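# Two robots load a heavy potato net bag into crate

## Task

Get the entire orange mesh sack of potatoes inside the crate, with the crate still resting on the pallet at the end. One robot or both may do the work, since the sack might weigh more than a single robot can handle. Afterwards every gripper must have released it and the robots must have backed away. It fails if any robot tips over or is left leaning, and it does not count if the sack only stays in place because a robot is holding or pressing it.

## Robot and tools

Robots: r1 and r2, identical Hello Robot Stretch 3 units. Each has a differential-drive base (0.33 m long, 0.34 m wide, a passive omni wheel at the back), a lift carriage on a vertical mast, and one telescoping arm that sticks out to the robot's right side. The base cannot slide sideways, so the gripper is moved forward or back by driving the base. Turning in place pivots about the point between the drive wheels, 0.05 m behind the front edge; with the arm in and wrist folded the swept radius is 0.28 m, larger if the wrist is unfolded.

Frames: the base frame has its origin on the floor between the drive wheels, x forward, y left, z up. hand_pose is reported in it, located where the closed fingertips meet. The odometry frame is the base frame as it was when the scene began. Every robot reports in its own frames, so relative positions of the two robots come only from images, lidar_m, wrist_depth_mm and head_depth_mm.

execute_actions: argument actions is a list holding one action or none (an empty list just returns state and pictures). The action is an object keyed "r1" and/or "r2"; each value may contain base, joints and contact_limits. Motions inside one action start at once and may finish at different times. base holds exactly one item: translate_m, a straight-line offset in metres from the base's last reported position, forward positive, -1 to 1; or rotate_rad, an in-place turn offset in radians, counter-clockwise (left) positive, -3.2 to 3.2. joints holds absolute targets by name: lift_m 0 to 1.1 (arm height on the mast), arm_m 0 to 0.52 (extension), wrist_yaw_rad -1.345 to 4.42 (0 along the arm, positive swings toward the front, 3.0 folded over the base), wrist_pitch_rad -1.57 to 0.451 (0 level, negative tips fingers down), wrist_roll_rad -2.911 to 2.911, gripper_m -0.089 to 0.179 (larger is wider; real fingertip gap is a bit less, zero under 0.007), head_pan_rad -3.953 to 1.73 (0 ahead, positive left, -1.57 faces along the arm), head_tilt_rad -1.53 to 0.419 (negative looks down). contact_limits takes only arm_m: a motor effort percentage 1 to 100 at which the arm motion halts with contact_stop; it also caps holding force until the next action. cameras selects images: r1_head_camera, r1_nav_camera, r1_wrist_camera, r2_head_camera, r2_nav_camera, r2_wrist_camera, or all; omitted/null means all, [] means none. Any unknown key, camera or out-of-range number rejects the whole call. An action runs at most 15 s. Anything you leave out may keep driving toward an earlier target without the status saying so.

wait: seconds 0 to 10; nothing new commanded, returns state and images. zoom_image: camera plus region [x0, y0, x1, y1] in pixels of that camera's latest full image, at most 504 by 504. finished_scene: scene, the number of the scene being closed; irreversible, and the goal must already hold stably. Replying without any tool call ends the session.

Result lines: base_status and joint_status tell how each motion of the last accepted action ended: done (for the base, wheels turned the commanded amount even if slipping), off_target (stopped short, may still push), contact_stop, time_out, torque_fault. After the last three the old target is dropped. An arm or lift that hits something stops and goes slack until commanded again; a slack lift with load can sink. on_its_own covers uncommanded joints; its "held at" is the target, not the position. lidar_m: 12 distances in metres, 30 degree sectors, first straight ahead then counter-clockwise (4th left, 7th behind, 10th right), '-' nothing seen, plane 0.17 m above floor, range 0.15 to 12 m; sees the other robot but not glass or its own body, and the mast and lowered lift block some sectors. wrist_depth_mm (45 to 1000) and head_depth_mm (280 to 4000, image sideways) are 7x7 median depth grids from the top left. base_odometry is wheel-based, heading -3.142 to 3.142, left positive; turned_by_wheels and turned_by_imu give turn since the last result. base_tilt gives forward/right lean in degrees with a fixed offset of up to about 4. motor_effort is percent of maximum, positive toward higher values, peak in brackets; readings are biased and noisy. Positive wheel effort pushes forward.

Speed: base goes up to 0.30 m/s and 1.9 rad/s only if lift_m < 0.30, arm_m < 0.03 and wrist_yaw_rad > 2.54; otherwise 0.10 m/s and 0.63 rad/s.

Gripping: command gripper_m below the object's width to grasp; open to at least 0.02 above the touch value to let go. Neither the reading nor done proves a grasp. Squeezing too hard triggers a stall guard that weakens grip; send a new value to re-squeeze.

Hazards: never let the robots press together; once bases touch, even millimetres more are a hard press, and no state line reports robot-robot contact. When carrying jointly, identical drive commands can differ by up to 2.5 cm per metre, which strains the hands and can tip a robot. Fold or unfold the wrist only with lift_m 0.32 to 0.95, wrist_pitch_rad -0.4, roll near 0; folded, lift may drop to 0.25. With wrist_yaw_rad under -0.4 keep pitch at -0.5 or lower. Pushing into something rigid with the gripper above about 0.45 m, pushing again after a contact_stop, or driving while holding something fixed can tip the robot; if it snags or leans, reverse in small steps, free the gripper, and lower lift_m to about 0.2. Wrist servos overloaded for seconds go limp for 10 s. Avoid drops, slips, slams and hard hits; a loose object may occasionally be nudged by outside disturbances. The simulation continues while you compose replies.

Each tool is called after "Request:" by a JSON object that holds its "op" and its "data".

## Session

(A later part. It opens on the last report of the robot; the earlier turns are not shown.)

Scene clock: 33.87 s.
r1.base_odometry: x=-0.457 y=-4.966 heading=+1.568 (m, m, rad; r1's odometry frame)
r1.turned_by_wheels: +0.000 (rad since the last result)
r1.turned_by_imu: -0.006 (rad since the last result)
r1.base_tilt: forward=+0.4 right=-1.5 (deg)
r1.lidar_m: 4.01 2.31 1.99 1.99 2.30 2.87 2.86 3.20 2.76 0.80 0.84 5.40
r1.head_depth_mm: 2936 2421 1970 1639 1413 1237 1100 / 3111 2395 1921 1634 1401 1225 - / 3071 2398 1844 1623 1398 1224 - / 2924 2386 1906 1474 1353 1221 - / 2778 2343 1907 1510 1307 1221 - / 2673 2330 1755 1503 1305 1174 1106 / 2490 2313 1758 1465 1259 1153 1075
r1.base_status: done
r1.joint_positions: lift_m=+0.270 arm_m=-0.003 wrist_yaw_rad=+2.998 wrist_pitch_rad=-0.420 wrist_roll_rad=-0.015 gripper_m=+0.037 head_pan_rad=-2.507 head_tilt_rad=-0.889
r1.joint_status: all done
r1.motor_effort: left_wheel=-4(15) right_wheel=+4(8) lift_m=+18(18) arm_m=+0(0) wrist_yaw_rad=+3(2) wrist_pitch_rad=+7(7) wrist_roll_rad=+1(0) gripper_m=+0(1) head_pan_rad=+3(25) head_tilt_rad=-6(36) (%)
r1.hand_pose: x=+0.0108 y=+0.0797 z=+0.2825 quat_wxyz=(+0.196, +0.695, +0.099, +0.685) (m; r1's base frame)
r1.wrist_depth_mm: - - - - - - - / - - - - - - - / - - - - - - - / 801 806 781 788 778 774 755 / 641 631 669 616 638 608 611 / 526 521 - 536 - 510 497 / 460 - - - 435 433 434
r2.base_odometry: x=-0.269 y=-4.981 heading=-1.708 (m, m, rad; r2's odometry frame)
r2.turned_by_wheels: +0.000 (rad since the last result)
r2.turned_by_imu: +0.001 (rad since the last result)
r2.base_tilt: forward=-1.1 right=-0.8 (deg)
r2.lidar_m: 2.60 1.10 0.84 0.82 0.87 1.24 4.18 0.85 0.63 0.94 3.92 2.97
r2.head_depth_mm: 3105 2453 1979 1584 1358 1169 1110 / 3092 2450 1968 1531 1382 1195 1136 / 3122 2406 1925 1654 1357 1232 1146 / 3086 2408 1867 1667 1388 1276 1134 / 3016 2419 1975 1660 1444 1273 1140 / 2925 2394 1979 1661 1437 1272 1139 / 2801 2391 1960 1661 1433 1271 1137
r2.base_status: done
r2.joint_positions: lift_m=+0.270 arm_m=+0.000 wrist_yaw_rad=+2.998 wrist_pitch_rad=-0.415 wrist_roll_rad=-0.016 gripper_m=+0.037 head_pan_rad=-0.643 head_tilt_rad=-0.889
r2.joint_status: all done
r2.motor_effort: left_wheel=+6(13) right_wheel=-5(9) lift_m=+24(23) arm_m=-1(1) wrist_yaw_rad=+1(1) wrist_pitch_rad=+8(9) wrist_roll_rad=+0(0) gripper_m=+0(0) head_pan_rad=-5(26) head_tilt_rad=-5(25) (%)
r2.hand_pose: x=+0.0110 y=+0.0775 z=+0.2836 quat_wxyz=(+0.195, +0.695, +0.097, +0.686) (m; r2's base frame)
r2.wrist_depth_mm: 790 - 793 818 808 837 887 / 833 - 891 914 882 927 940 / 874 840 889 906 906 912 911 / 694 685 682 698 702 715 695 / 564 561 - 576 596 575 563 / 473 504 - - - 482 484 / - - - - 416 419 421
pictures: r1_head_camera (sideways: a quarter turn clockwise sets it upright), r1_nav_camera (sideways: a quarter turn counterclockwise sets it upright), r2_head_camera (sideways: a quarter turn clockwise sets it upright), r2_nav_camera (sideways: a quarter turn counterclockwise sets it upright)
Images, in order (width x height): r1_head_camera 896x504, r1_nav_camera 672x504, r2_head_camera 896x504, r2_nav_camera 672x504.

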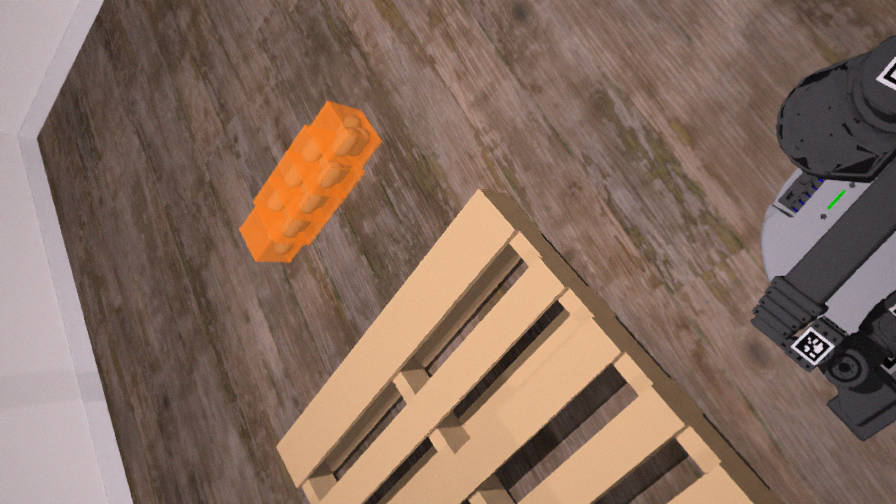

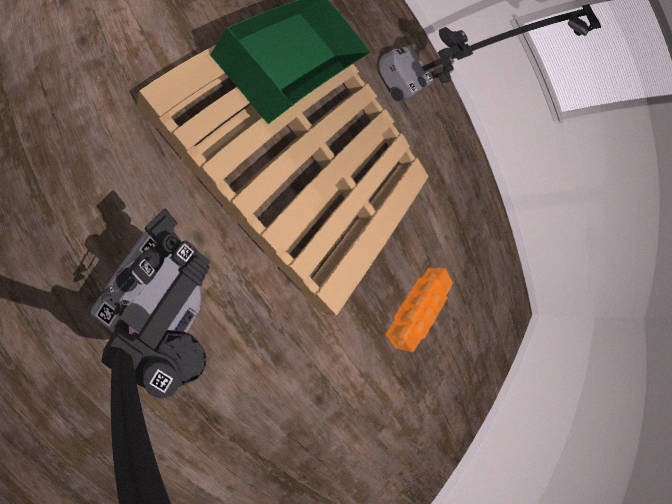

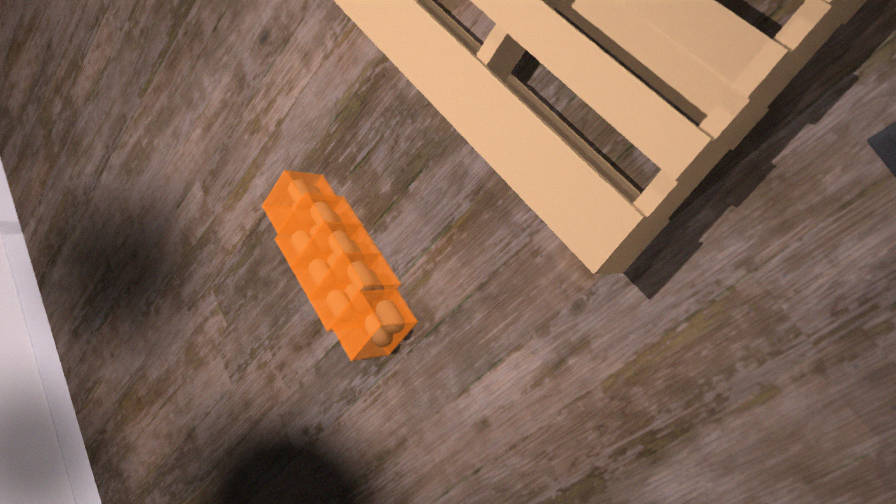

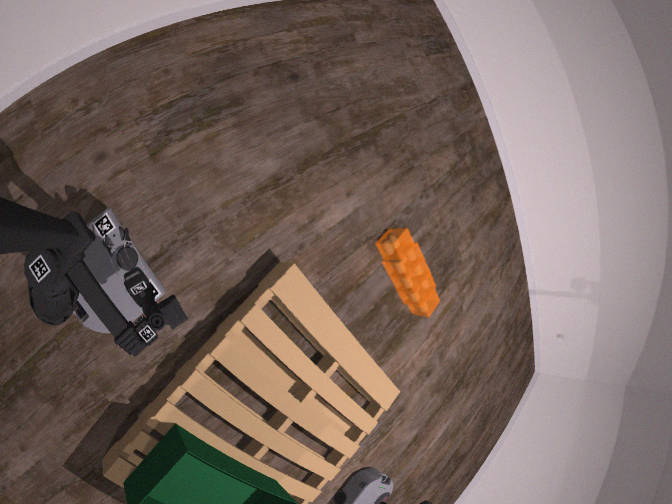

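Request:
{"op": "execute_actions", "data": {"actions": [{"r1":{"base":{"rotate_rad":0.14}},"r2":{"base":{"rotate_rad":-0.09}}}], "cameras": []}}

Request:
{"op": "execute_actions", "data": {"actions": [{"r1":{"base":{"translate_m":-1.0}},"r2":{"base":{"translate_m":1.0}}}], "cameras": []}}

Request:
{"op": "execute_actions", "data": {"actions": [{"r1":{"base":{"rotate_rad":-0.228},"joints":{"head_pan_rad":-1.57,"head_tilt_rad":-1.1,"lift_m":0.45}},"r2":{"base":{"rotate_rad":0.198},"joints":{"head_pan_rad":-1.57,"head_tilt_rad":-1.1,"lift_m":0.45}}}], "cameras": ["r1_head_camera","r1_nav_camera","r2_head_camera","r2_nav_camera"]}}

Scene clock: 37.40 s.
r1.base_odometry: x=-0.457 y=-4.966 heading=+1.708 (m, m, rad; r1's odometry frame)
r1.turned_by_wheels: +0.140 (rad since the last result)
r1.turned_by_imu: +0.141 (rad since the last result)
r1.base_tilt: forward=+0.4 right=-1.7 (deg)
r1.lidar_m: 3.20 2.14 1.99 2.01 2.52 2.87 2.89 2.97 1.91 0.80 0.90 5.83
r1.head_depth_mm: 3087 2422 1966 1627 1406 1232 1102 / 2973 2415 1845 1633 1402 1231 - / 2903 2365 1920 1582 1359 1226 - / 2739 2378 1910 1510 1327 1223 - / 2660 2351 1769 1511 1271 1218 - / 2521 2336 1792 1491 1292 1169 1115 / 2389 2304 1755 1466 1318 1130 1076
r1.base_status: done
r1.joint_positions: lift_m=+0.270 arm_m=-0.003 wrist_yaw_rad=+2.998 wrist_pitch_rad=-0.420 wrist_roll_rad=-0.015 gripper_m=+0.037 head_pan_rad=-2.507 head_tilt_rad=-0.889
r1.joint_status: not commanded
r1.motor_effort: left_wheel=-6(14) right_wheel=+5(11) lift_m=+18(18) arm_m=+0(0) wrist_yaw_rad=+3(2) wrist_pitch_rad=+6(6) wrist_roll_rad=+0(0) gripper_m=+0(0) head_pan_rad=+3(4) head_tilt_rad=-6(6) (%)
r1.hand_pose: x=+0.0108 y=+0.0797 z=+0.2825 quat_wxyz=(+0.196, +0.695, +0.099, +0.685) (m; r1's base frame)
r1.wrist_depth_mm: - - - - - - - / - - - - - - - / - - - - - - - / 820 805 785 793 772 778 763 / 629 638 657 632 647 600 603 / 517 526 - 526 - 512 501 / 461 - - - 431 430 435
r2.base_odometry: x=-0.269 y=-4.981 heading=-1.798 (m, m, rad; r2's odometry frame)
r2.turned_by_wheels: -0.090 (rad since the last result)
r2.turned_by_imu: -0.088 (rad since the last result)
r2.base_tilt: forward=-1.1 right=-0.8 (deg)
r2.lidar_m: 2.90 1.20 0.86 0.82 0.85 1.13 2.91 5.79 0.62 0.75 4.04 3.03
r2.head_depth_mm: 3131 2405 1970 1550 1380 1213 1113 / 3095 2409 1979 1542 1343 1193 1149 / 3100 2386 1992 1628 1375 1217 1144 / 3115 2391 1902 1674 1298 1258 1144 / 3043 2393 1886 1670 1440 1280 1141 / 2998 2387 1961 1663 1431 1273 1145 / 2858 2369 1968 1667 1441 1272 1137
r2.base_status: done
r2.joint_positions: lift_m=+0.270 arm_m=+0.000 wrist_yaw_rad=+2.998 wrist_pitch_rad=-0.415 wrist_roll_rad=-0.016 gripper_m=+0.037 head_pan_rad=-0.643 head_tilt_rad=-0.889
r2.joint_status: not commanded
r2.motor_effort: left_wheel=+6(12) right_wheel=-5(10) lift_m=+24(23) arm_m=-1(1) wrist_yaw_rad=+1(2) wrist_pitch_rad=+8(9) wrist_roll_rad=+0(0) gripper_m=+1(0) head_pan_rad=-4(5) head_tilt_rad=-4(5) (%)
r2.hand_pose: x=+0.0110 y=+0.0775 z=+0.2836 quat_wxyz=(+0.195, +0.695, +0.097, +0.686) (m; r2's base frame)
r2.wrist_depth_mm: 733 - 784 809 871 904 922 / 796 - 872 894 974 974 - / 821 844 867 886 867 914 913 / 675 686 680 684 703 682 709 / 547 562 - 570 601 578 572 / 471 503 - - - 486 487 / - - - - 413 420 422
pictures: none
No camera images: the call's "cameras" was empty. Leave "cameras" out to get every camera's image.

Scene clock: 42.40 s.
r1.base_odometry: x=-0.321 y=-5.956 heading=+1.708 (m, m, rad; r1's odometry frame)
r1.turned_by_wheels: +0.000 (rad since the last result)
r1.turned_by_imu: -0.006 (rad since the last result)
r1.base_tilt: forward=+0.3 right=-1.5 (deg)
r1.lidar_m: 3.91 2.58 2.38 2.40 2.11 1.94 1.96 2.44 1.49 2.40 1.22 1.17
r1.head_depth_mm: 2255 2356 1941 1636 1411 1232 1098 / 2559 2388 1947 1619 1404 1232 - / 2592 2380 1946 1621 1390 1222 - / 2438 2363 1916 1619 1391 1221 - / 2287 2343 1903 1601 1324 1214 - / 2171 2313 1887 1592 1336 1212 1116 / 2066 2228 1875 1585 1373 1206 1079
r1.base_status: done
r1.joint_positions: lift_m=+0.270 arm_m=-0.003 wrist_yaw_rad=+2.998 wrist_pitch_rad=-0.420 wrist_roll_rad=-0.015 gripper_m=+0.037 head_pan_rad=-2.507 head_tilt_rad=-0.889
r1.joint_status: not commanded
r1.motor_effort: left_wheel=-5(16) right_wheel=+5(8) lift_m=+18(18) arm_m=+0(0) wrist_yaw_rad=+3(2) wrist_pitch_rad=+6(7) wrist_roll_rad=+0(0) gripper_m=+0(0) head_pan_rad=+3(3) head_tilt_rad=-5(6) (%)
r1.hand_pose: x=+0.0108 y=+0.0797 z=+0.2825 quat_wxyz=(+0.196, +0.695, +0.099, +0.685) (m; r1's base frame)
r1.wrist_depth_mm: - - - - - - - / - - - - - - - / - - - - - - - / 818 809 800 786 765 763 768 / 641 631 653 631 647 614 605 / 529 526 - 531 - 507 505 / 461 - - - 438 431 435
r2.base_odometry: x=-0.494 y=-5.956 heading=-1.798 (m, m, rad; r2's odometry frame)
r2.turned_by_wheels: +0.000 (rad since the last result)
r2.turned_by_imu: +0.001 (rad since the last result)
r2.base_tilt: forward=-1.1 right=-0.9 (deg)
r2.lidar_m: 1.91 1.25 0.89 0.85 0.88 1.17 3.00 1.35 1.58 1.50 2.80 1.99
r2.head_depth_mm: 3083 2392 1985 1659 1453 1252 1148 / 2865 2413 1985 1665 1444 1274 1145 / 2691 2404 1964 1672 1445 1277 1140 / 2451 2408 1966 1675 1445 1277 1146 / 2250 2357 1970 1652 1444 1268 1143 / 2080 2267 1945 1667 1439 1276 1137 / 1933 2147 1956 1674 1437 1272 1141
r2.base_status: done
r2.joint_positions: lift_m=+0.270 arm_m=+0.000 wrist_yaw_rad=+2.998 wrist_pitch_rad=-0.415 wrist_roll_rad=-0.016 gripper_m=+0.037 head_pan_rad=-0.643 head_tilt_rad=-0.890
r2.joint_status: not commanded
r2.motor_effort: left_wheel=+6(14) right_wheel=-5(9) lift_m=+23(23) arm_m=-1(1) wrist_yaw_rad=+1(1) wrist_pitch_rad=+8(9) wrist_roll_rad=+0(0) gripper_m=+0(0) head_pan_rad=-5(5) head_tilt_rad=-5(5) (%)
r2.hand_pose: x=+0.0110 y=+0.0775 z=+0.2835 quat_wxyz=(+0.195, +0.695, +0.097, +0.686) (m; r2's base frame)
r2.wrist_depth_mm: 748 - 839 870 884 938 966 / 803 - 884 951 990 - - / 832 849 879 888 895 910 927 / 678 694 677 671 701 714 701 / 548 558 - 576 592 582 571 / 474 500 - - - 482 478 / - - - - 413 415 421
pictures: none
No camera images: the call's "cameras" was empty. Leave "cameras" out to get every camera's image.

Scene clock: 44.87 s.
r1.base_odometry: x=-0.321 y=-5.956 heading=+1.480 (m, m, rad; r1's odometry frame)
r1.turned_by_wheels: -0.228 (rad since the last result)
r1.turned_by_imu: -0.229 (rad since the last result)
r1.base_tilt: forward=+0.4 right=-1.6 (deg)
r1.lidar_m: 5.78 2.94 2.39 2.37 2.40 1.95 1.94 2.13 2.39 1.49 1.46 1.17
r1.head_depth_mm: 2049 1803 1600 1422 1298 1188 1115 / 1997 1726 1586 1366 1272 1184 - / 2022 1624 1597 1403 1292 - - / 2050 1723 1575 1416 1298 - - / 2032 1785 1548 1411 1275 1162 1080 / 2024 1764 1432 1292 1184 1171 1076 / 2027 1747 1471 1337 1179 1161 1071
r1.base_status: done
r1.joint_positions: lift_m=+0.450 arm_m=-0.003 wrist_yaw_rad=+2.998 wrist_pitch_rad=-0.420 wrist_roll_rad=-0.015 gripper_m=+0.037 head_pan_rad=-1.577 head_tilt_rad=-1.087
r1.joint_status: all done
r1.motor_effort: left_wheel=+6(13) right_wheel=-5(10) lift_m=+27(28) arm_m=+0(0) wrist_yaw_rad=+2(3) wrist_pitch_rad=+6(6) wrist_roll_rad=+1(1) gripper_m=+0(1) head_pan_rad=+3(44) head_tilt_rad=-8(29) (%)
r1.hand_pose: x=+0.0108 y=+0.0797 z=+0.4620 quat_wxyz=(+0.196, +0.695, +0.099, +0.685) (m; r1's base frame)
r1.wrist_depth_mm: - - - - - - - / - - - - - - - / - - - - - - - / - - - - - - - / 915 900 949 919 935 890 892 / 780 769 - 758 - 730 735 / 637 648 - 643 638 641 623
r2.base_odometry: x=-0.494 y=-5.956 heading=-1.600 (m, m, rad; r2's odometry frame)
r2.turned_by_wheels: +0.198 (rad since the last result)
r2.turned_by_imu: +0.197 (rad since the last result)
r2.base_tilt: forward=-1.2 right=-0.8 (deg)
r2.lidar_m: 1.91 1.05 0.85 0.85 0.94 1.48 1.36 1.36 3.91 1.50 2.35 1.92
r2.head_depth_mm: 2110 1835 1510 1415 1331 1217 1139 / 2067 1809 1624 1451 1332 1224 - / 2035 1710 1605 1450 1324 - - / 2059 1681 1550 1415 1316 - - / 2043 1809 1593 1411 1319 1200 1113 / 2054 1785 1597 1448 1312 1212 1113 / 2037 1794 1587 1429 1305 1205 1110
r2.base_status: done
r2.joint_positions: lift_m=+0.450 arm_m=+0.000 wrist_yaw_rad=+2.998 wrist_pitch_rad=-0.415 wrist_roll_rad=-0.016 gripper_m=+0.037 head_pan_rad=-1.563 head_tilt_rad=-1.087
r2.joint_status: all done
r2.motor_effort: left_wheel=-7(11) right_wheel=+6(8) lift_m=+30(32) arm_m=-1(1) wrist_yaw_rad=+2(2) wrist_pitch_rad=+9(9) wrist_roll_rad=+0(0) gripper_m=+0(0) head_pan_rad=-5(55) head_tilt_rad=-6(22) (%)
r2.hand_pose: x=+0.0110 y=+0.0775 z=+0.4631 quat_wxyz=(+0.195, +0.695, +0.098, +0.686) (m; r2's base frame)
r2.wrist_depth_mm: 870 - 838 846 802 823 811 / 989 - 925 945 920 919 887 / - - - - - 990 976 / - 993 991 - - - - / 824 828 - 843 875 845 851 / 682 695 - 713 - 706 714 / 612 599 593 601 601 599 604
pictures: r1_head_camera (sideways: a quarter turn clockwise sets it upright), r1_nav_camera (sideways: a quarter turn counterclockwise sets it upright), r2_head_camera (sideways: a quarter turn clockwise sets it upright), r2_nav_camera (sideways: a quarter turn counterclockwise sets it upright)
Images, in order (width x height): r1_head_camera 896x504, r1_nav_camera 672x504, r2_head_camera 896x504, r2_nav_camera 672x504.

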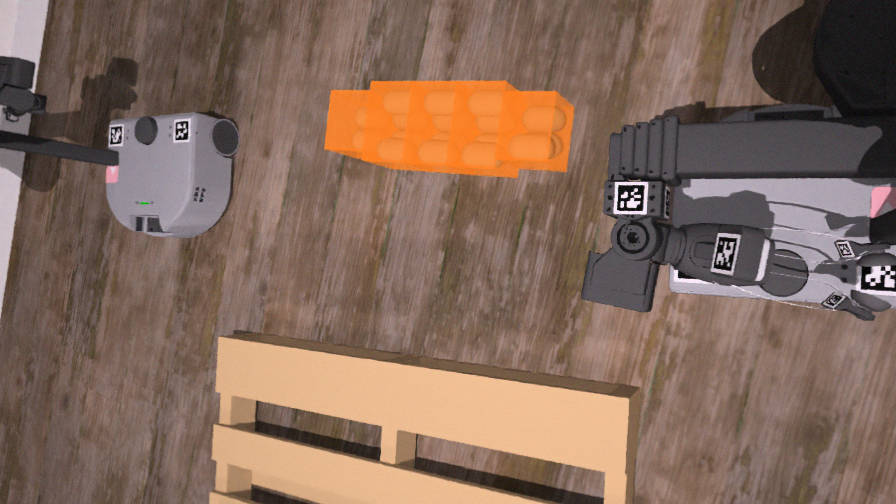

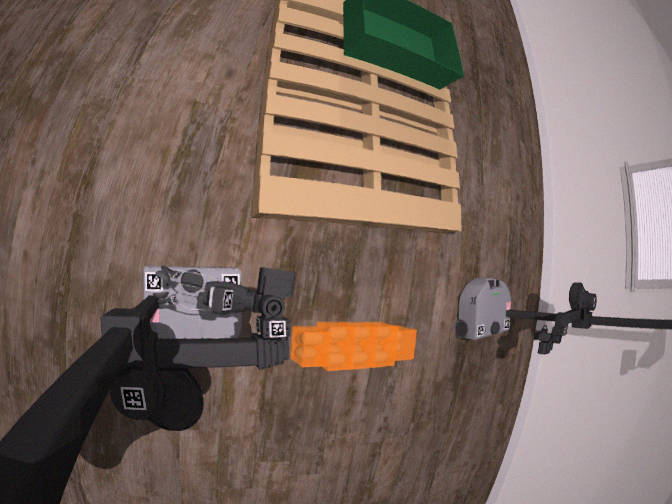

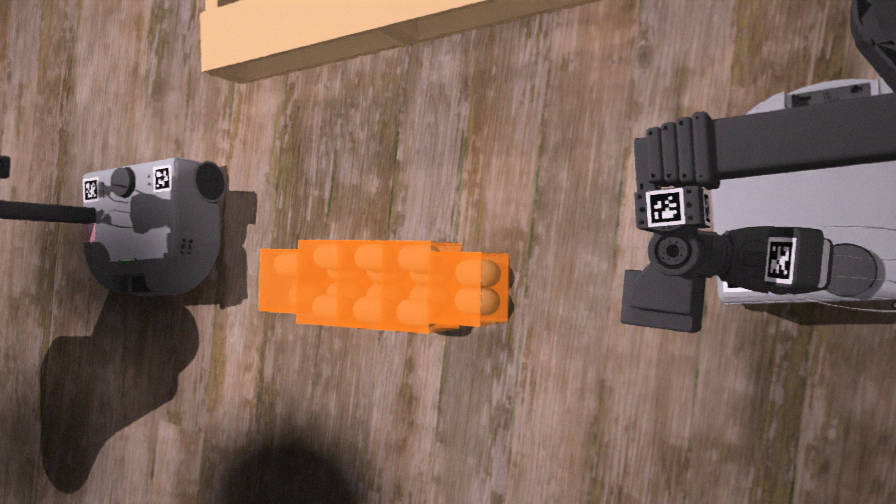

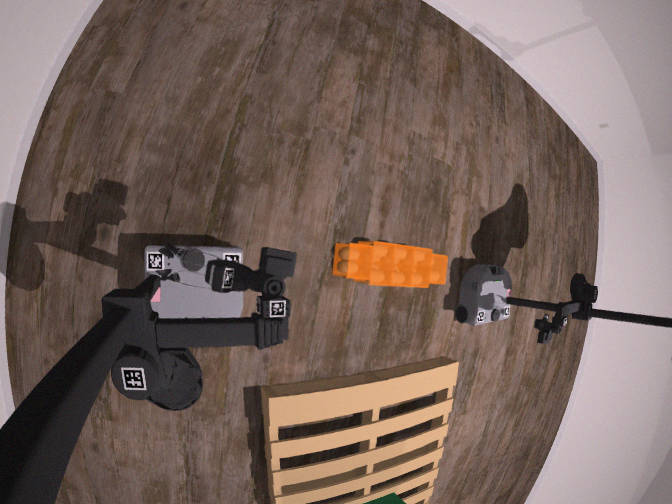

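Request:
{"op": "execute_actions", "data": {"actions": [{"r1":{"base":{"translate_m":-0.25},"joints":{"wrist_yaw_rad":0.0,"arm_m":0.15}},"r2":{"base":{"translate_m":0.06},"joints":{"wrist_yaw_rad":0.0,"arm_m":0.28}}}], "cameras": []}}

Request:
{"op": "execute_actions", "data": {"actions": [{"r1":{"joints":{"wrist_pitch_rad":-1.57,"gripper_m":0.179,"arm_m":0.25,"wrist_roll_rad":0}},"r2":{"joints":{"wrist_pitch_rad":-1.57,"gripper_m":0.179,"arm_m":0.40,"wrist_roll_rad":0}}}], "cameras": ["r1_head_camera","r1_wrist_camera","r2_head_camera","r2_wrist_camera"]}}

Scene clock: 48.83 s.
r1.base_odometry: x=-0.343 y=-6.205 heading=+1.480 (m, m, rad; r1's odometry frame)
r1.turned_by_wheels: +0.000 (rad since the last result)
r1.turned_by_imu: -0.001 (rad since the last result)
r1.base_tilt: forward=+0.4 right=-1.6 (deg)
r1.lidar_m: 5.91 2.98 2.43 2.41 2.09 1.70 1.69 1.85 2.34 1.47 2.56 1.40
r1.head_depth_mm: 2061 1807 1602 1433 1290 1188 1113 / 2057 1795 1596 1420 1292 1179 - / 1972 1693 1583 1441 1260 - - / 1962 1642 1572 1341 1269 1211 - / 2023 1748 1566 1408 1276 1176 1082 / 2042 1779 1554 1397 1275 1166 1073 / 2016 1762 1469 1382 1265 1165 1070
r1.base_status: done
r1.joint_positions: lift_m=+0.450 arm_m=+0.150 wrist_yaw_rad=+0.003 wrist_pitch_rad=-0.420 wrist_roll_rad=-0.015 gripper_m=+0.037 head_pan_rad=-1.577 head_tilt_rad=-1.087
r1.joint_status: all done
r1.motor_effort: left_wheel=+6(7) right_wheel=-5(10) lift_m=+27(27) arm_m=+4(6) wrist_yaw_rad=-2(2) wrist_pitch_rad=+7(6) wrist_roll_rad=+1(1) gripper_m=+1(0) head_pan_rad=+4(4) head_tilt_rad=-8(8) (%)
r1.hand_pose: x=-0.0209 y=-0.5189 z=+0.4620 quat_wxyz=(+0.697, +0.150, -0.686, -0.146) (m; r1's base frame)
r1.wrist_depth_mm: - - - - - - - / - - - - - - - / - - - - - - - / 959 992 - - - - - / 742 912 907 913 954 895 878 / 698 769 768 699 - 746 742 / 634 651 620 567 617 639 632
r2.base_odometry: x=-0.496 y=-6.016 heading=-1.600 (m, m, rad; r2's odometry frame)
r2.turned_by_wheels: +0.000 (rad since the last result)
r2.turned_by_imu: +0.001 (rad since the last result)
r2.base_tilt: forward=-1.1 right=-0.7 (deg)
r2.lidar_m: 1.85 1.04 0.85 0.84 0.93 1.46 1.41 1.42 3.95 1.48 2.27 1.86
r2.head_depth_mm: 2093 1828 1590 1454 1325 1218 1134 / 2087 1812 1620 1449 1316 1228 - / 2059 1811 1624 1462 1324 - - / 1932 1721 1565 1388 1322 1228 - / 2023 1665 1609 1444 1309 1208 1117 / 2055 1779 1605 1442 1312 1207 1111 / 2030 1805 1604 1435 1304 1202 1116
r2.base_status: done
r2.joint_positions: lift_m=+0.450 arm_m=+0.280 wrist_yaw_rad=+0.003 wrist_pitch_rad=-0.415 wrist_roll_rad=-0.016 gripper_m=+0.037 head_pan_rad=-1.563 head_tilt_rad=-1.087
r2.joint_status: all done
r2.motor_effort: left_wheel=-7(10) right_wheel=+5(10) lift_m=+31(31) arm_m=+2(3) wrist_yaw_rad=-2(4) wrist_pitch_rad=+9(8) wrist_roll_rad=+0(0) gripper_m=+0(0) head_pan_rad=-5(5) head_tilt_rad=-6(6) (%)
r2.hand_pose: x=-0.0209 y=-0.6494 z=+0.4631 quat_wxyz=(+0.698, +0.148, -0.686, -0.144) (m; r2's base frame)
r2.wrist_depth_mm: - - - - - - - / - - - - - - - / - - - 957 - - - / - 957 990 - 996 - 863 / 822 822 821 762 892 844 754 / 699 690 711 632 - 685 696 / 599 603 604 548 571 612 618
pictures: none
No camera images: the call's "cameras" was empty. Leave "cameras" out to get every camera's image.

Scene clock: 50.97 s.
r1.base_odometry: x=-0.343 y=-6.205 heading=+1.480 (m, m, rad; r1's odometry frame)
r1.turned_by_wheels: +0.000 (rad since the last result)
r1.turned_by_imu: +0.000 (rad since the last result)
r1.base_tilt: forward=+0.4 right=-1.6 (deg)
r1.lidar_m: 5.90 2.98 2.42 2.41 2.09 1.71 1.69 1.85 2.35 1.47 2.57 1.39
r1.head_depth_mm: 2029 1814 1603 1437 1292 1187 1118 / 2040 1805 1592 1425 1290 1179 - / 2063 1698 1586 - 1282 - - / 1572 1624 1577 1355 1267 1210 - / 2029 1736 1579 1412 1281 1165 1078 / 2033 1765 1559 1411 1276 1168 1075 / 2009 1755 1463 1377 1270 1170 1078
r1.base_status: not commanded
r1.joint_positions: lift_m=+0.450 arm_m=+0.250 wrist_yaw_rad=+0.002 wrist_pitch_rad=-1.564 wrist_roll_rad=-0.004 gripper_m=+0.179 head_pan_rad=-1.577 head_tilt_rad=-1.087
r1.joint_status: all done
r1.motor_effort: left_wheel=+6(6) right_wheel=-5(5) lift_m=+27(27) arm_m=+4(1) wrist_yaw_rad=-1(2) wrist_pitch_rad=-2(6) wrist_roll_rad=+3(3) gripper_m=+0(91) head_pan_rad=+4(3) head_tilt_rad=-8(8) (%)
r1.hand_pose: x=-0.0217 y=-0.3724 z=+0.3320 quat_wxyz=(+0.503, +0.500, -0.500, -0.497) (m; r1's base frame)
r1.wrist_depth_mm: 470 473 465 389 471 469 474 / 469 482 484 434 482 487 488 / 487 487 486 432 489 490 500 / 495 499 503 495 508 504 509 / 506 510 506 513 515 515 517 / 521 526 524 527 523 532 524 / - 528 540 - - 540 539
r2.base_odometry: x=-0.496 y=-6.016 heading=-1.600 (m, m, rad; r2's odometry frame)
r2.turned_by_wheels: +0.000 (rad since the last result)
r2.turned_by_imu: +0.000 (rad since the last result)
r2.base_tilt: forward=-1.2 right=-1.0 (deg)
r2.lidar_m: 1.85 1.04 0.85 0.84 0.93 1.46 1.41 1.43 3.93 1.48 2.28 1.86
r2.head_depth_mm: 2070 1832 1571 1457 1330 1219 1136 / 2071 1817 1615 1455 1339 1234 - / 2076 1827 1647 1467 1324 - - / 1189 1716 1690 1394 1315 1226 - / 1716 1656 1600 1421 1315 1213 1117 / 2040 1770 1600 1445 1311 1207 1112 / 2031 1792 1598 1441 1307 1204 1107
r2.base_status: not commanded
r2.joint_positions: lift_m=+0.450 arm_m=+0.400 wrist_yaw_rad=+0.002 wrist_pitch_rad=-1.543 wrist_roll_rad=-0.004 gripper_m=+0.179 head_pan_rad=-1.563 head_tilt_rad=-1.087
r2.joint_status: all done
joint sent to its limit — the command would take r2.wrist_pitch_rad past its lower limit, so that joint was sent only as far as its limit.
r2.motor_effort: left_wheel=-7(7) right_wheel=+5(5) lift_m=+31(30) arm_m=+2(3) wrist_yaw_rad=-2(2) wrist_pitch_rad=-4(9) wrist_roll_rad=+2(2) gripper_m=+1(84) head_pan_rad=-4(5) head_tilt_rad=-6(7) (%)
r2.hand_pose: x=-0.0217 y=-0.5276 z=+0.3317 quat_wxyz=(+0.508, +0.495, -0.505, -0.492) (m; r2's base frame)
r2.wrist_depth_mm: 465 465 452 450 421 449 455 / 481 481 472 427 468 466 462 / 492 493 491 487 479 481 482 / 517 510 503 504 504 491 486 / 532 523 518 511 517 506 504 / 548 541 536 535 533 518 512 / 571 560 547 546 543 548 558
pictures: r1_head_camera (sideways: a quarter turn clockwise sets it upright), r1_wrist_camera, r2_head_camera (sideways: a quarter turn clockwise sets it upright), r2_wrist_camera
Images, in order (width x height): r1_head_camera 896x504, r1_wrist_camera 644x364, r2_head_camera 896x504, r2_wrist_camera 644x364.

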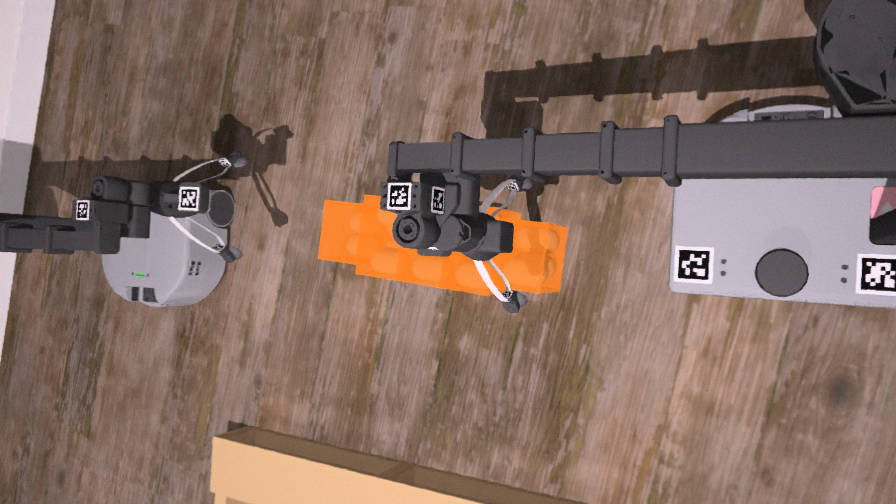

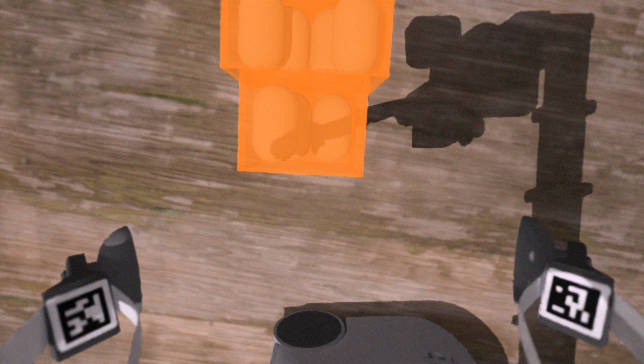

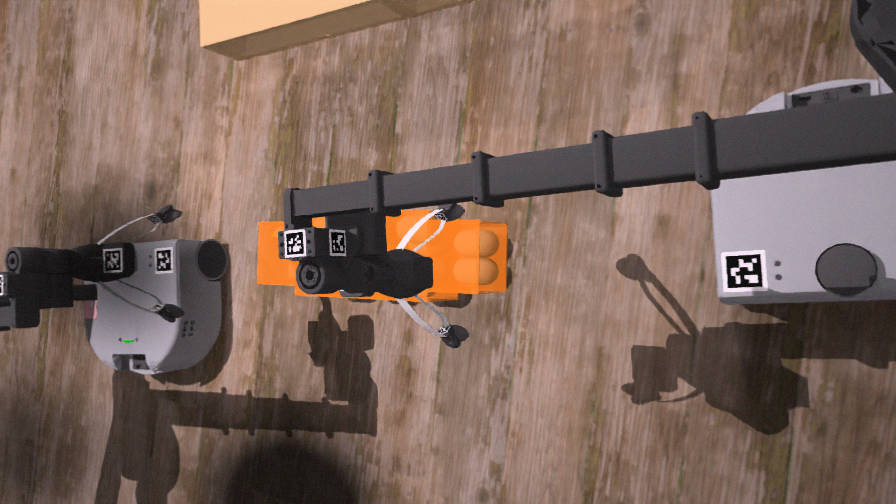

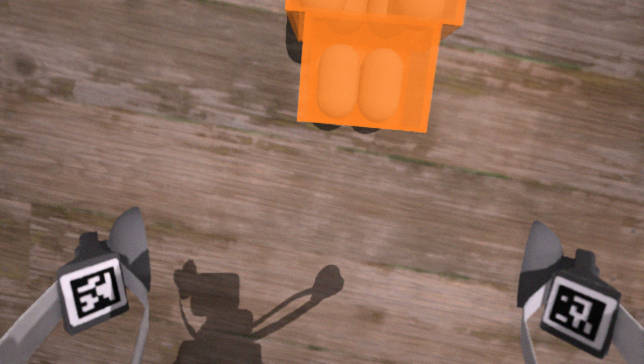

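Request:
{"op": "execute_actions", "data": {"actions": [{"r1":{"base":{"translate_m":0.018},"joints":{"wrist_yaw_rad":-0.065,"arm_m":0.31,"lift_m":0.29}},"r2":{"base":{"translate_m":-0.034},"joints":{"wrist_yaw_rad":-0.065,"arm_m":0.50,"lift_m":0.29}}}], "cameras": ["r1_head_camera","r1_wrist_camera","r2_head_camera","r2_wrist_camera"]}}

Scene clock: 53.80 s.
r1.base_odometry: x=-0.341 y=-6.187 heading=+1.481 (m, m, rad; r1's odometry frame)
r1.turned_by_wheels: +0.000 (rad since the last result)
r1.turned_by_imu: +0.001 (rad since the last result)
r1.base_tilt: forward=+0.4 right=-1.4 (deg)
r1.lidar_m: 5.90 2.99 2.42 2.40 2.12 1.72 1.71 1.88 2.35 1.47 2.57 1.38
r1.head_depth_mm: 2039 1825 1602 1425 1289 1184 1102 / 2048 1800 1585 1415 1295 1192 - / 2067 1734 1552 1420 1287 - - / 1536 1585 1558 1384 1268 1211 - / 2021 1734 1572 1411 1276 1167 1082 / 2030 1759 1563 1399 1276 1164 1074 / 2039 1761 1447 1364 1271 1158 1071
r1.base_status: done
r1.joint_positions: lift_m=+0.290 arm_m=+0.310 wrist_yaw_rad=-0.063 wrist_pitch_rad=-1.565 wrist_roll_rad=-0.004 gripper_m=+0.179 head_pan_rad=-1.577 head_tilt_rad=-1.087
r1.joint_status: all done
r1.motor_effort: left_wheel=+6(11) right_wheel=-5(7) lift_m=+18(31) arm_m=+4(8) wrist_yaw_rad=-1(2) wrist_pitch_rad=-1(2) wrist_roll_rad=+3(2) gripper_m=+1(1) head_pan_rad=+4(4) head_tilt_rad=-8(8) (%)
r1.hand_pose: x=-0.0202 y=-0.4320 z=+0.1726 quat_wxyz=(+0.487, +0.484, -0.515, -0.513) (m; r1's base frame)
r1.wrist_depth_mm: 312 314 214 261 215 319 318 / 319 321 224 269 223 326 326 / 328 328 329 293 329 328 330 / 331 334 331 273 334 339 338 / 336 343 340 287 342 348 343 / 347 347 347 351 355 351 351 / - 356 356 355 360 361 361
r2.base_odometry: x=-0.495 y=-5.982 heading=-1.600 (m, m, rad; r2's odometry frame)
r2.turned_by_wheels: +0.000 (rad since the last result)
r2.turned_by_imu: +0.001 (rad since the last result)
r2.base_tilt: forward=-1.3 right=-0.9 (deg)
r2.lidar_m: 1.88 1.04 0.85 0.85 0.94 1.47 1.38 1.39 3.93 1.48 2.31 1.89
r2.head_depth_mm: 2090 1829 1548 1436 1333 1211 1138 / 2084 1818 1621 1454 1323 1220 - / 2073 1804 1620 1456 1324 - - / 2081 1703 1648 1397 1321 1235 - / 1659 1629 1600 1420 1319 1205 1114 / 2067 1771 1595 1447 1310 1206 1107 / 2048 1790 1592 1439 1307 1196 1112
r2.base_status: done
r2.joint_positions: lift_m=+0.290 arm_m=+0.500 wrist_yaw_rad=-0.063 wrist_pitch_rad=-1.545 wrist_roll_rad=-0.004 gripper_m=+0.179 head_pan_rad=-1.563 head_tilt_rad=-1.087
r2.joint_status: all done
r2.motor_effort: left_wheel=-6(12) right_wheel=+5(7) lift_m=+23(28) arm_m=+2(4) wrist_yaw_rad=-2(3) wrist_pitch_rad=-3(3) wrist_roll_rad=+1(2) gripper_m=+1(1) head_pan_rad=-5(5) head_tilt_rad=-6(6) (%)
r2.hand_pose: x=-0.0205 y=-0.6273 z=+0.1721 quat_wxyz=(+0.492, +0.478, -0.520, -0.508) (m; r2's base frame)
r2.wrist_depth_mm: 312 307 207 251 204 298 298 / 320 320 224 260 214 306 307 / 328 329 325 283 316 317 315 / 341 340 334 274 328 330 326 / 352 348 348 346 343 340 337 / 362 360 355 355 354 349 342 / 377 375 370 371 362 363 359
pictures: r1_head_camera (sideways: a quarter turn clockwise sets it upright), r1_wrist_camera, r2_head_camera (sideways: a quarter turn clockwise sets it upright), r2_wrist_camera
Images, in order (width x height): r1_head_camera 896x504, r1_wrist_camera 644x364, r2_head_camera 896x504, r2_wrist_camera 644x364.

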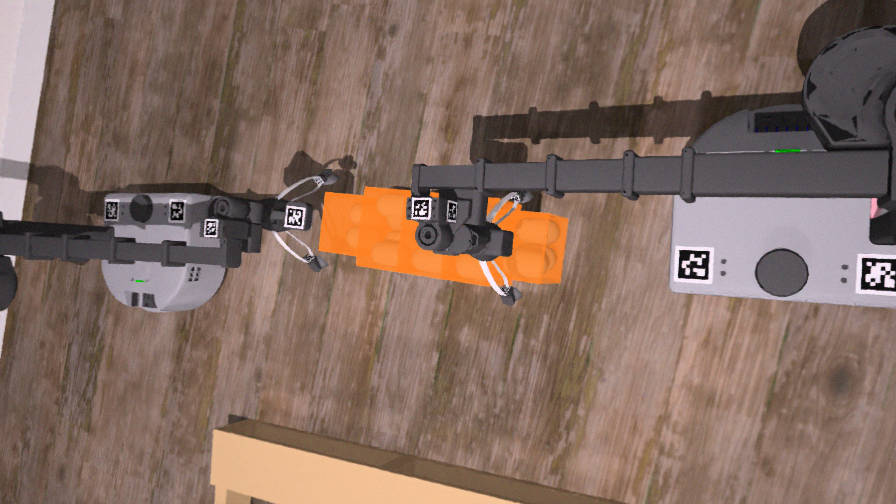

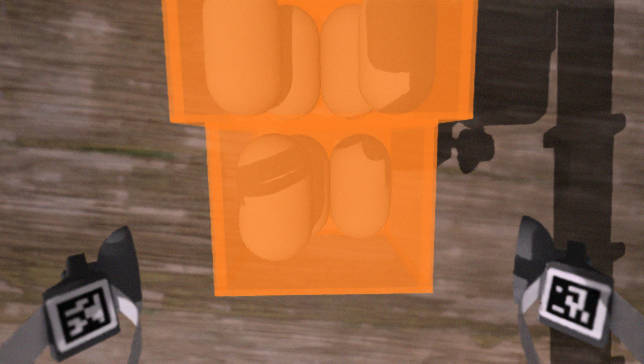

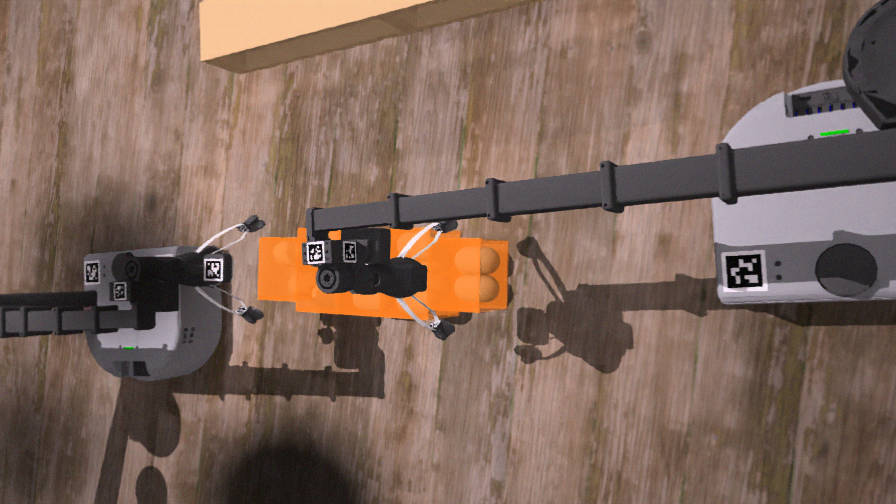

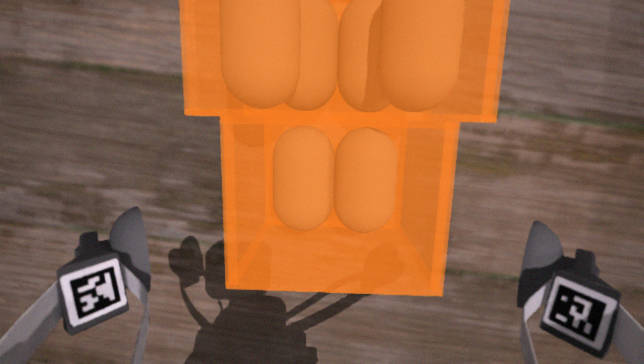

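Request:
{"op": "execute_actions", "data": {"actions": [{"r1":{"joints":{"lift_m":0.245}},"r2":{"joints":{"lift_m":0.245}}}], "cameras": ["r1_wrist_camera","r2_wrist_camera"]}}

Scene clock: 55.10 s.
r1.base_odometry: x=-0.341 y=-6.187 heading=+1.481 (m, m, rad; r1's odometry frame)
r1.turned_by_wheels: +0.000 (rad since the last result)
r1.turned_by_imu: +0.000 (rad since the last result)
r1.base_tilt: forward=+0.3 right=-1.6 (deg)
r1.lidar_m: 5.92 2.98 2.42 2.41 2.12 1.72 1.71 1.87 2.36 0.88 2.57 1.38
r1.head_depth_mm: 2052 1817 1600 1434 1304 1181 1101 / 2061 1793 1588 1426 1289 1193 - / 2038 1717 1556 1421 1288 - - / 1490 1586 1557 1378 1267 1213 - / 2001 1736 1567 1415 1280 1166 1073 / 2022 1774 1565 1408 1273 1167 1073 / 2009 1755 1446 1356 1275 1163 1070
r1.base_status: not commanded
r1.joint_positions: lift_m=+0.245 arm_m=+0.310 wrist_yaw_rad=-0.063 wrist_pitch_rad=-1.565 wrist_roll_rad=-0.004 gripper_m=+0.179 head_pan_rad=-1.577 head_tilt_rad=-1.087
r1.joint_status: all done
r1.motor_effort: left_wheel=+6(6) right_wheel=-5(5) lift_m=+18(21) arm_m=+5(5) wrist_yaw_rad=-1(2) wrist_pitch_rad=-2(2) wrist_roll_rad=+3(3) gripper_m=+0(1) head_pan_rad=+3(3) head_tilt_rad=-8(7) (%)
r1.hand_pose: x=-0.0202 y=-0.4320 z=+0.1276 quat_wxyz=(+0.487, +0.484, -0.515, -0.513) (m; r1's base frame)
r1.wrist_depth_mm: 272 271 170 216 170 274 276 / 277 278 177 224 178 280 279 / 283 282 284 284 281 285 284 / 290 289 177 230 286 292 291 / 293 291 182 233 294 295 298 / 297 301 300 300 301 306 303 / - 306 305 306 308 309 311
r2.base_odometry: x=-0.495 y=-5.982 heading=-1.600 (m, m, rad; r2's odometry frame)
r2.turned_by_wheels: +0.000 (rad since the last result)
r2.turned_by_imu: +0.000 (rad since the last result)
r2.base_tilt: forward=-1.1 right=-0.9 (deg)
r2.lidar_m: 1.88 1.04 0.85 0.85 0.93 1.47 1.38 1.39 3.92 1.06 2.32 1.90
r2.head_depth_mm: 2079 1842 1532 1442 1329 1218 1129 / 2093 1828 1611 1458 1323 1217 - / 2056 1804 1614 1455 1337 1241 - / 2080 1678 1607 1386 1317 1231 - / 1632 1656 1586 1431 1313 1204 1117 / 2043 1768 1602 1449 1314 1208 1108 / 2045 1793 1604 1439 1306 1194 1104
r2.base_status: not commanded
r2.joint_positions: lift_m=+0.245 arm_m=+0.500 wrist_yaw_rad=-0.063 wrist_pitch_rad=-1.545 wrist_roll_rad=-0.004 gripper_m=+0.179 head_pan_rad=-1.563 head_tilt_rad=-1.087
r2.joint_status: all done
r2.motor_effort: left_wheel=-6(6) right_wheel=+4(5) lift_m=+23(22) arm_m=+2(2) wrist_yaw_rad=-2(2) wrist_pitch_rad=-3(3) wrist_roll_rad=+2(2) gripper_m=+1(0) head_pan_rad=-4(5) head_tilt_rad=-5(6) (%)
r2.hand_pose: x=-0.0205 y=-0.6273 z=+0.1271 quat_wxyz=(+0.492, +0.478, -0.520, -0.508) (m; r2's base frame)
r2.wrist_depth_mm: 265 266 163 207 165 257 257 / 273 274 174 217 176 265 266 / 283 276 278 273 274 275 270 / 293 290 287 228 280 282 281 / 300 299 297 238 289 290 288 / - 309 309 304 299 299 294 / 325 319 317 313 313 314 314
pictures: r1_wrist_camera, r2_wrist_camera
Images, in order (width x height): r1_wrist_camera 644x364, r2_wrist_camera 644x364.

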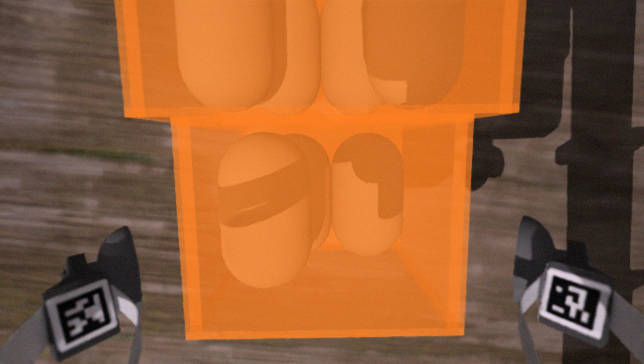

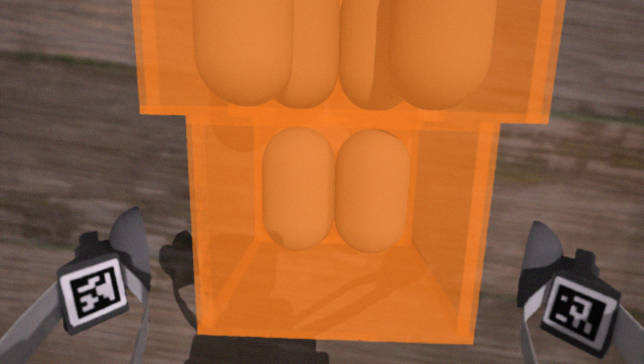

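Request:
{"op": "execute_actions", "data": {"actions": [{"r1":{"joints":{"lift_m":0.205}},"r2":{"joints":{"lift_m":0.205}}}], "cameras": ["r1_wrist_camera","r2_wrist_camera","r1_head_camera"]}}

Scene clock: 56.40 s.
r1.base_odometry: x=-0.341 y=-6.187 heading=+1.481 (m, m, rad; r1's odometry frame)
r1.turned_by_wheels: +0.000 (rad since the last result)
r1.turned_by_imu: +0.000 (rad since the last result)
r1.base_tilt: forward=+0.4 right=-1.5 (deg)
r1.lidar_m: 5.91 2.98 2.42 2.41 2.11 1.72 1.71 1.88 2.35 1.47 2.57 1.38
r1.head_depth_mm: 2036 1811 1611 1437 1299 1185 1091 / 2049 1797 1586 1427 1294 1193 - / 2066 1723 1557 1427 1283 - - / 1424 1589 1498 1387 1266 1209 - / 2009 1750 1571 1404 1271 1176 1085 / 2026 1767 1568 1405 1271 1172 1074 / 2039 1757 1455 1359 1268 1162 1075
r1.base_status: not commanded
r1.joint_positions: lift_m=+0.205 arm_m=+0.310 wrist_yaw_rad=-0.063 wrist_pitch_rad=-1.565 wrist_roll_rad=-0.004 gripper_m=+0.179 head_pan_rad=-1.577 head_tilt_rad=-1.087
r1.joint_status: all done
r1.motor_effort: left_wheel=+6(6) right_wheel=-5(5) lift_m=+18(14) arm_m=+4(4) wrist_yaw_rad=-1(2) wrist_pitch_rad=-2(2) wrist_roll_rad=+3(3) gripper_m=+1(1) head_pan_rad=+4(3) head_tilt_rad=-9(7) (%)
r1.hand_pose: x=-0.0202 y=-0.4320 z=+0.0876 quat_wxyz=(+0.487, +0.484, -0.515, -0.513) (m; r1's base frame)
r1.wrist_depth_mm: 231 231 135 179 135 232 234 / 237 239 148 187 149 239 240 / 243 241 241 243 242 244 245 / 248 247 134 189 195 250 250 / 253 251 136 193 198 254 253 / 256 260 140 260 260 261 260 / - 263 265 265 264 265 268
r2.base_odometry: x=-0.495 y=-5.982 heading=-1.600 (m, m, rad; r2's odometry frame)
r2.turned_by_wheels: +0.000 (rad since the last result)
r2.turned_by_imu: +0.000 (rad since the last result)
r2.base_tilt: forward=-1.0 right=-0.8 (deg)
r2.lidar_m: 1.88 1.04 0.85 0.85 0.93 1.47 1.38 1.38 3.93 1.48 2.31 1.89
r2.head_depth_mm: 2092 1832 1532 1435 1331 1218 1134 / 2074 1818 1613 1454 1323 1226 - / 2064 1807 1607 1449 1319 1222 - / 2047 1675 1559 1384 1316 1237 - / 1481 1651 1565 1423 1315 1208 1109 / 2003 1765 1604 1436 1311 1197 1116 / 2056 1791 1601 1433 1313 1201 1110
r2.base_status: not commanded
r2.joint_positions: lift_m=+0.205 arm_m=+0.500 wrist_yaw_rad=-0.063 wrist_pitch_rad=-1.545 wrist_roll_rad=-0.004 gripper_m=+0.179 head_pan_rad=-1.563 head_tilt_rad=-1.087
r2.joint_status: all done
r2.motor_effort: left_wheel=-6(6) right_wheel=+5(6) lift_m=+21(23) arm_m=+2(2) wrist_yaw_rad=-2(2) wrist_pitch_rad=-3(3) wrist_roll_rad=+2(2) gripper_m=+0(0) head_pan_rad=-5(5) head_tilt_rad=-7(5) (%)
r2.hand_pose: x=-0.0205 y=-0.6273 z=+0.0872 quat_wxyz=(+0.492, +0.478, -0.520, -0.508) (m; r2's base frame)
r2.wrist_depth_mm: 229 224 126 170 137 122 219 / 236 232 138 182 153 137 225 / 243 242 238 235 235 235 232 / 253 250 246 187 186 241 238 / 254 256 253 192 194 250 246 / - 263 263 260 258 257 252 / 278 273 271 268 270 265 266
pictures: r1_head_camera (sideways: a quarter turn clockwise sets it upright), r1_wrist_camera, r2_wrist_camera
Images, in order (width x height): r1_head_camera 896x504, r1_wrist_camera 644x364, r2_wrist_camera 644x364.

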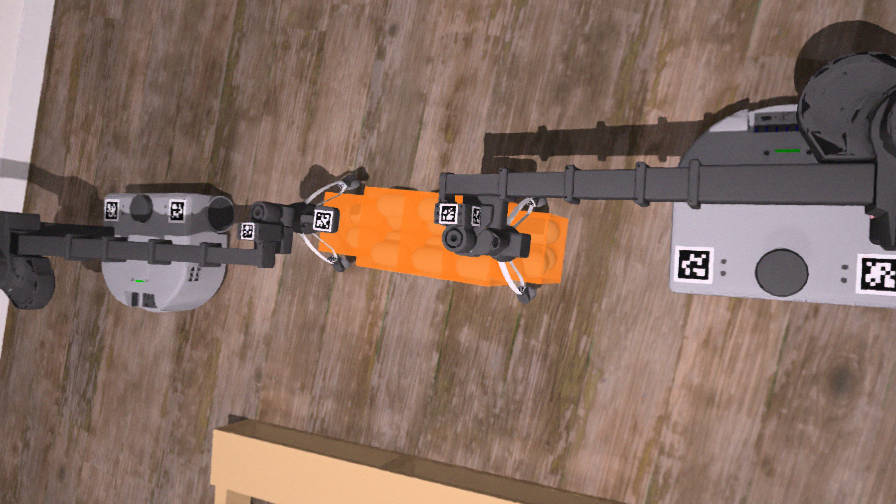

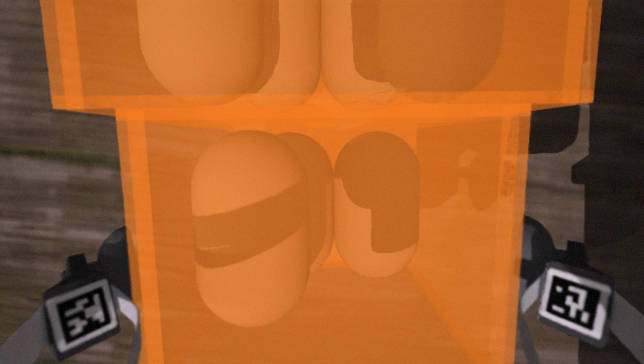

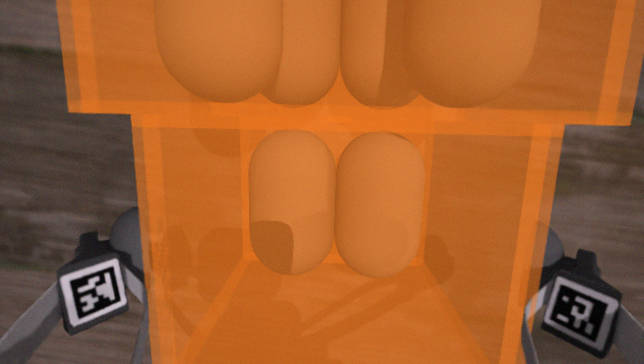

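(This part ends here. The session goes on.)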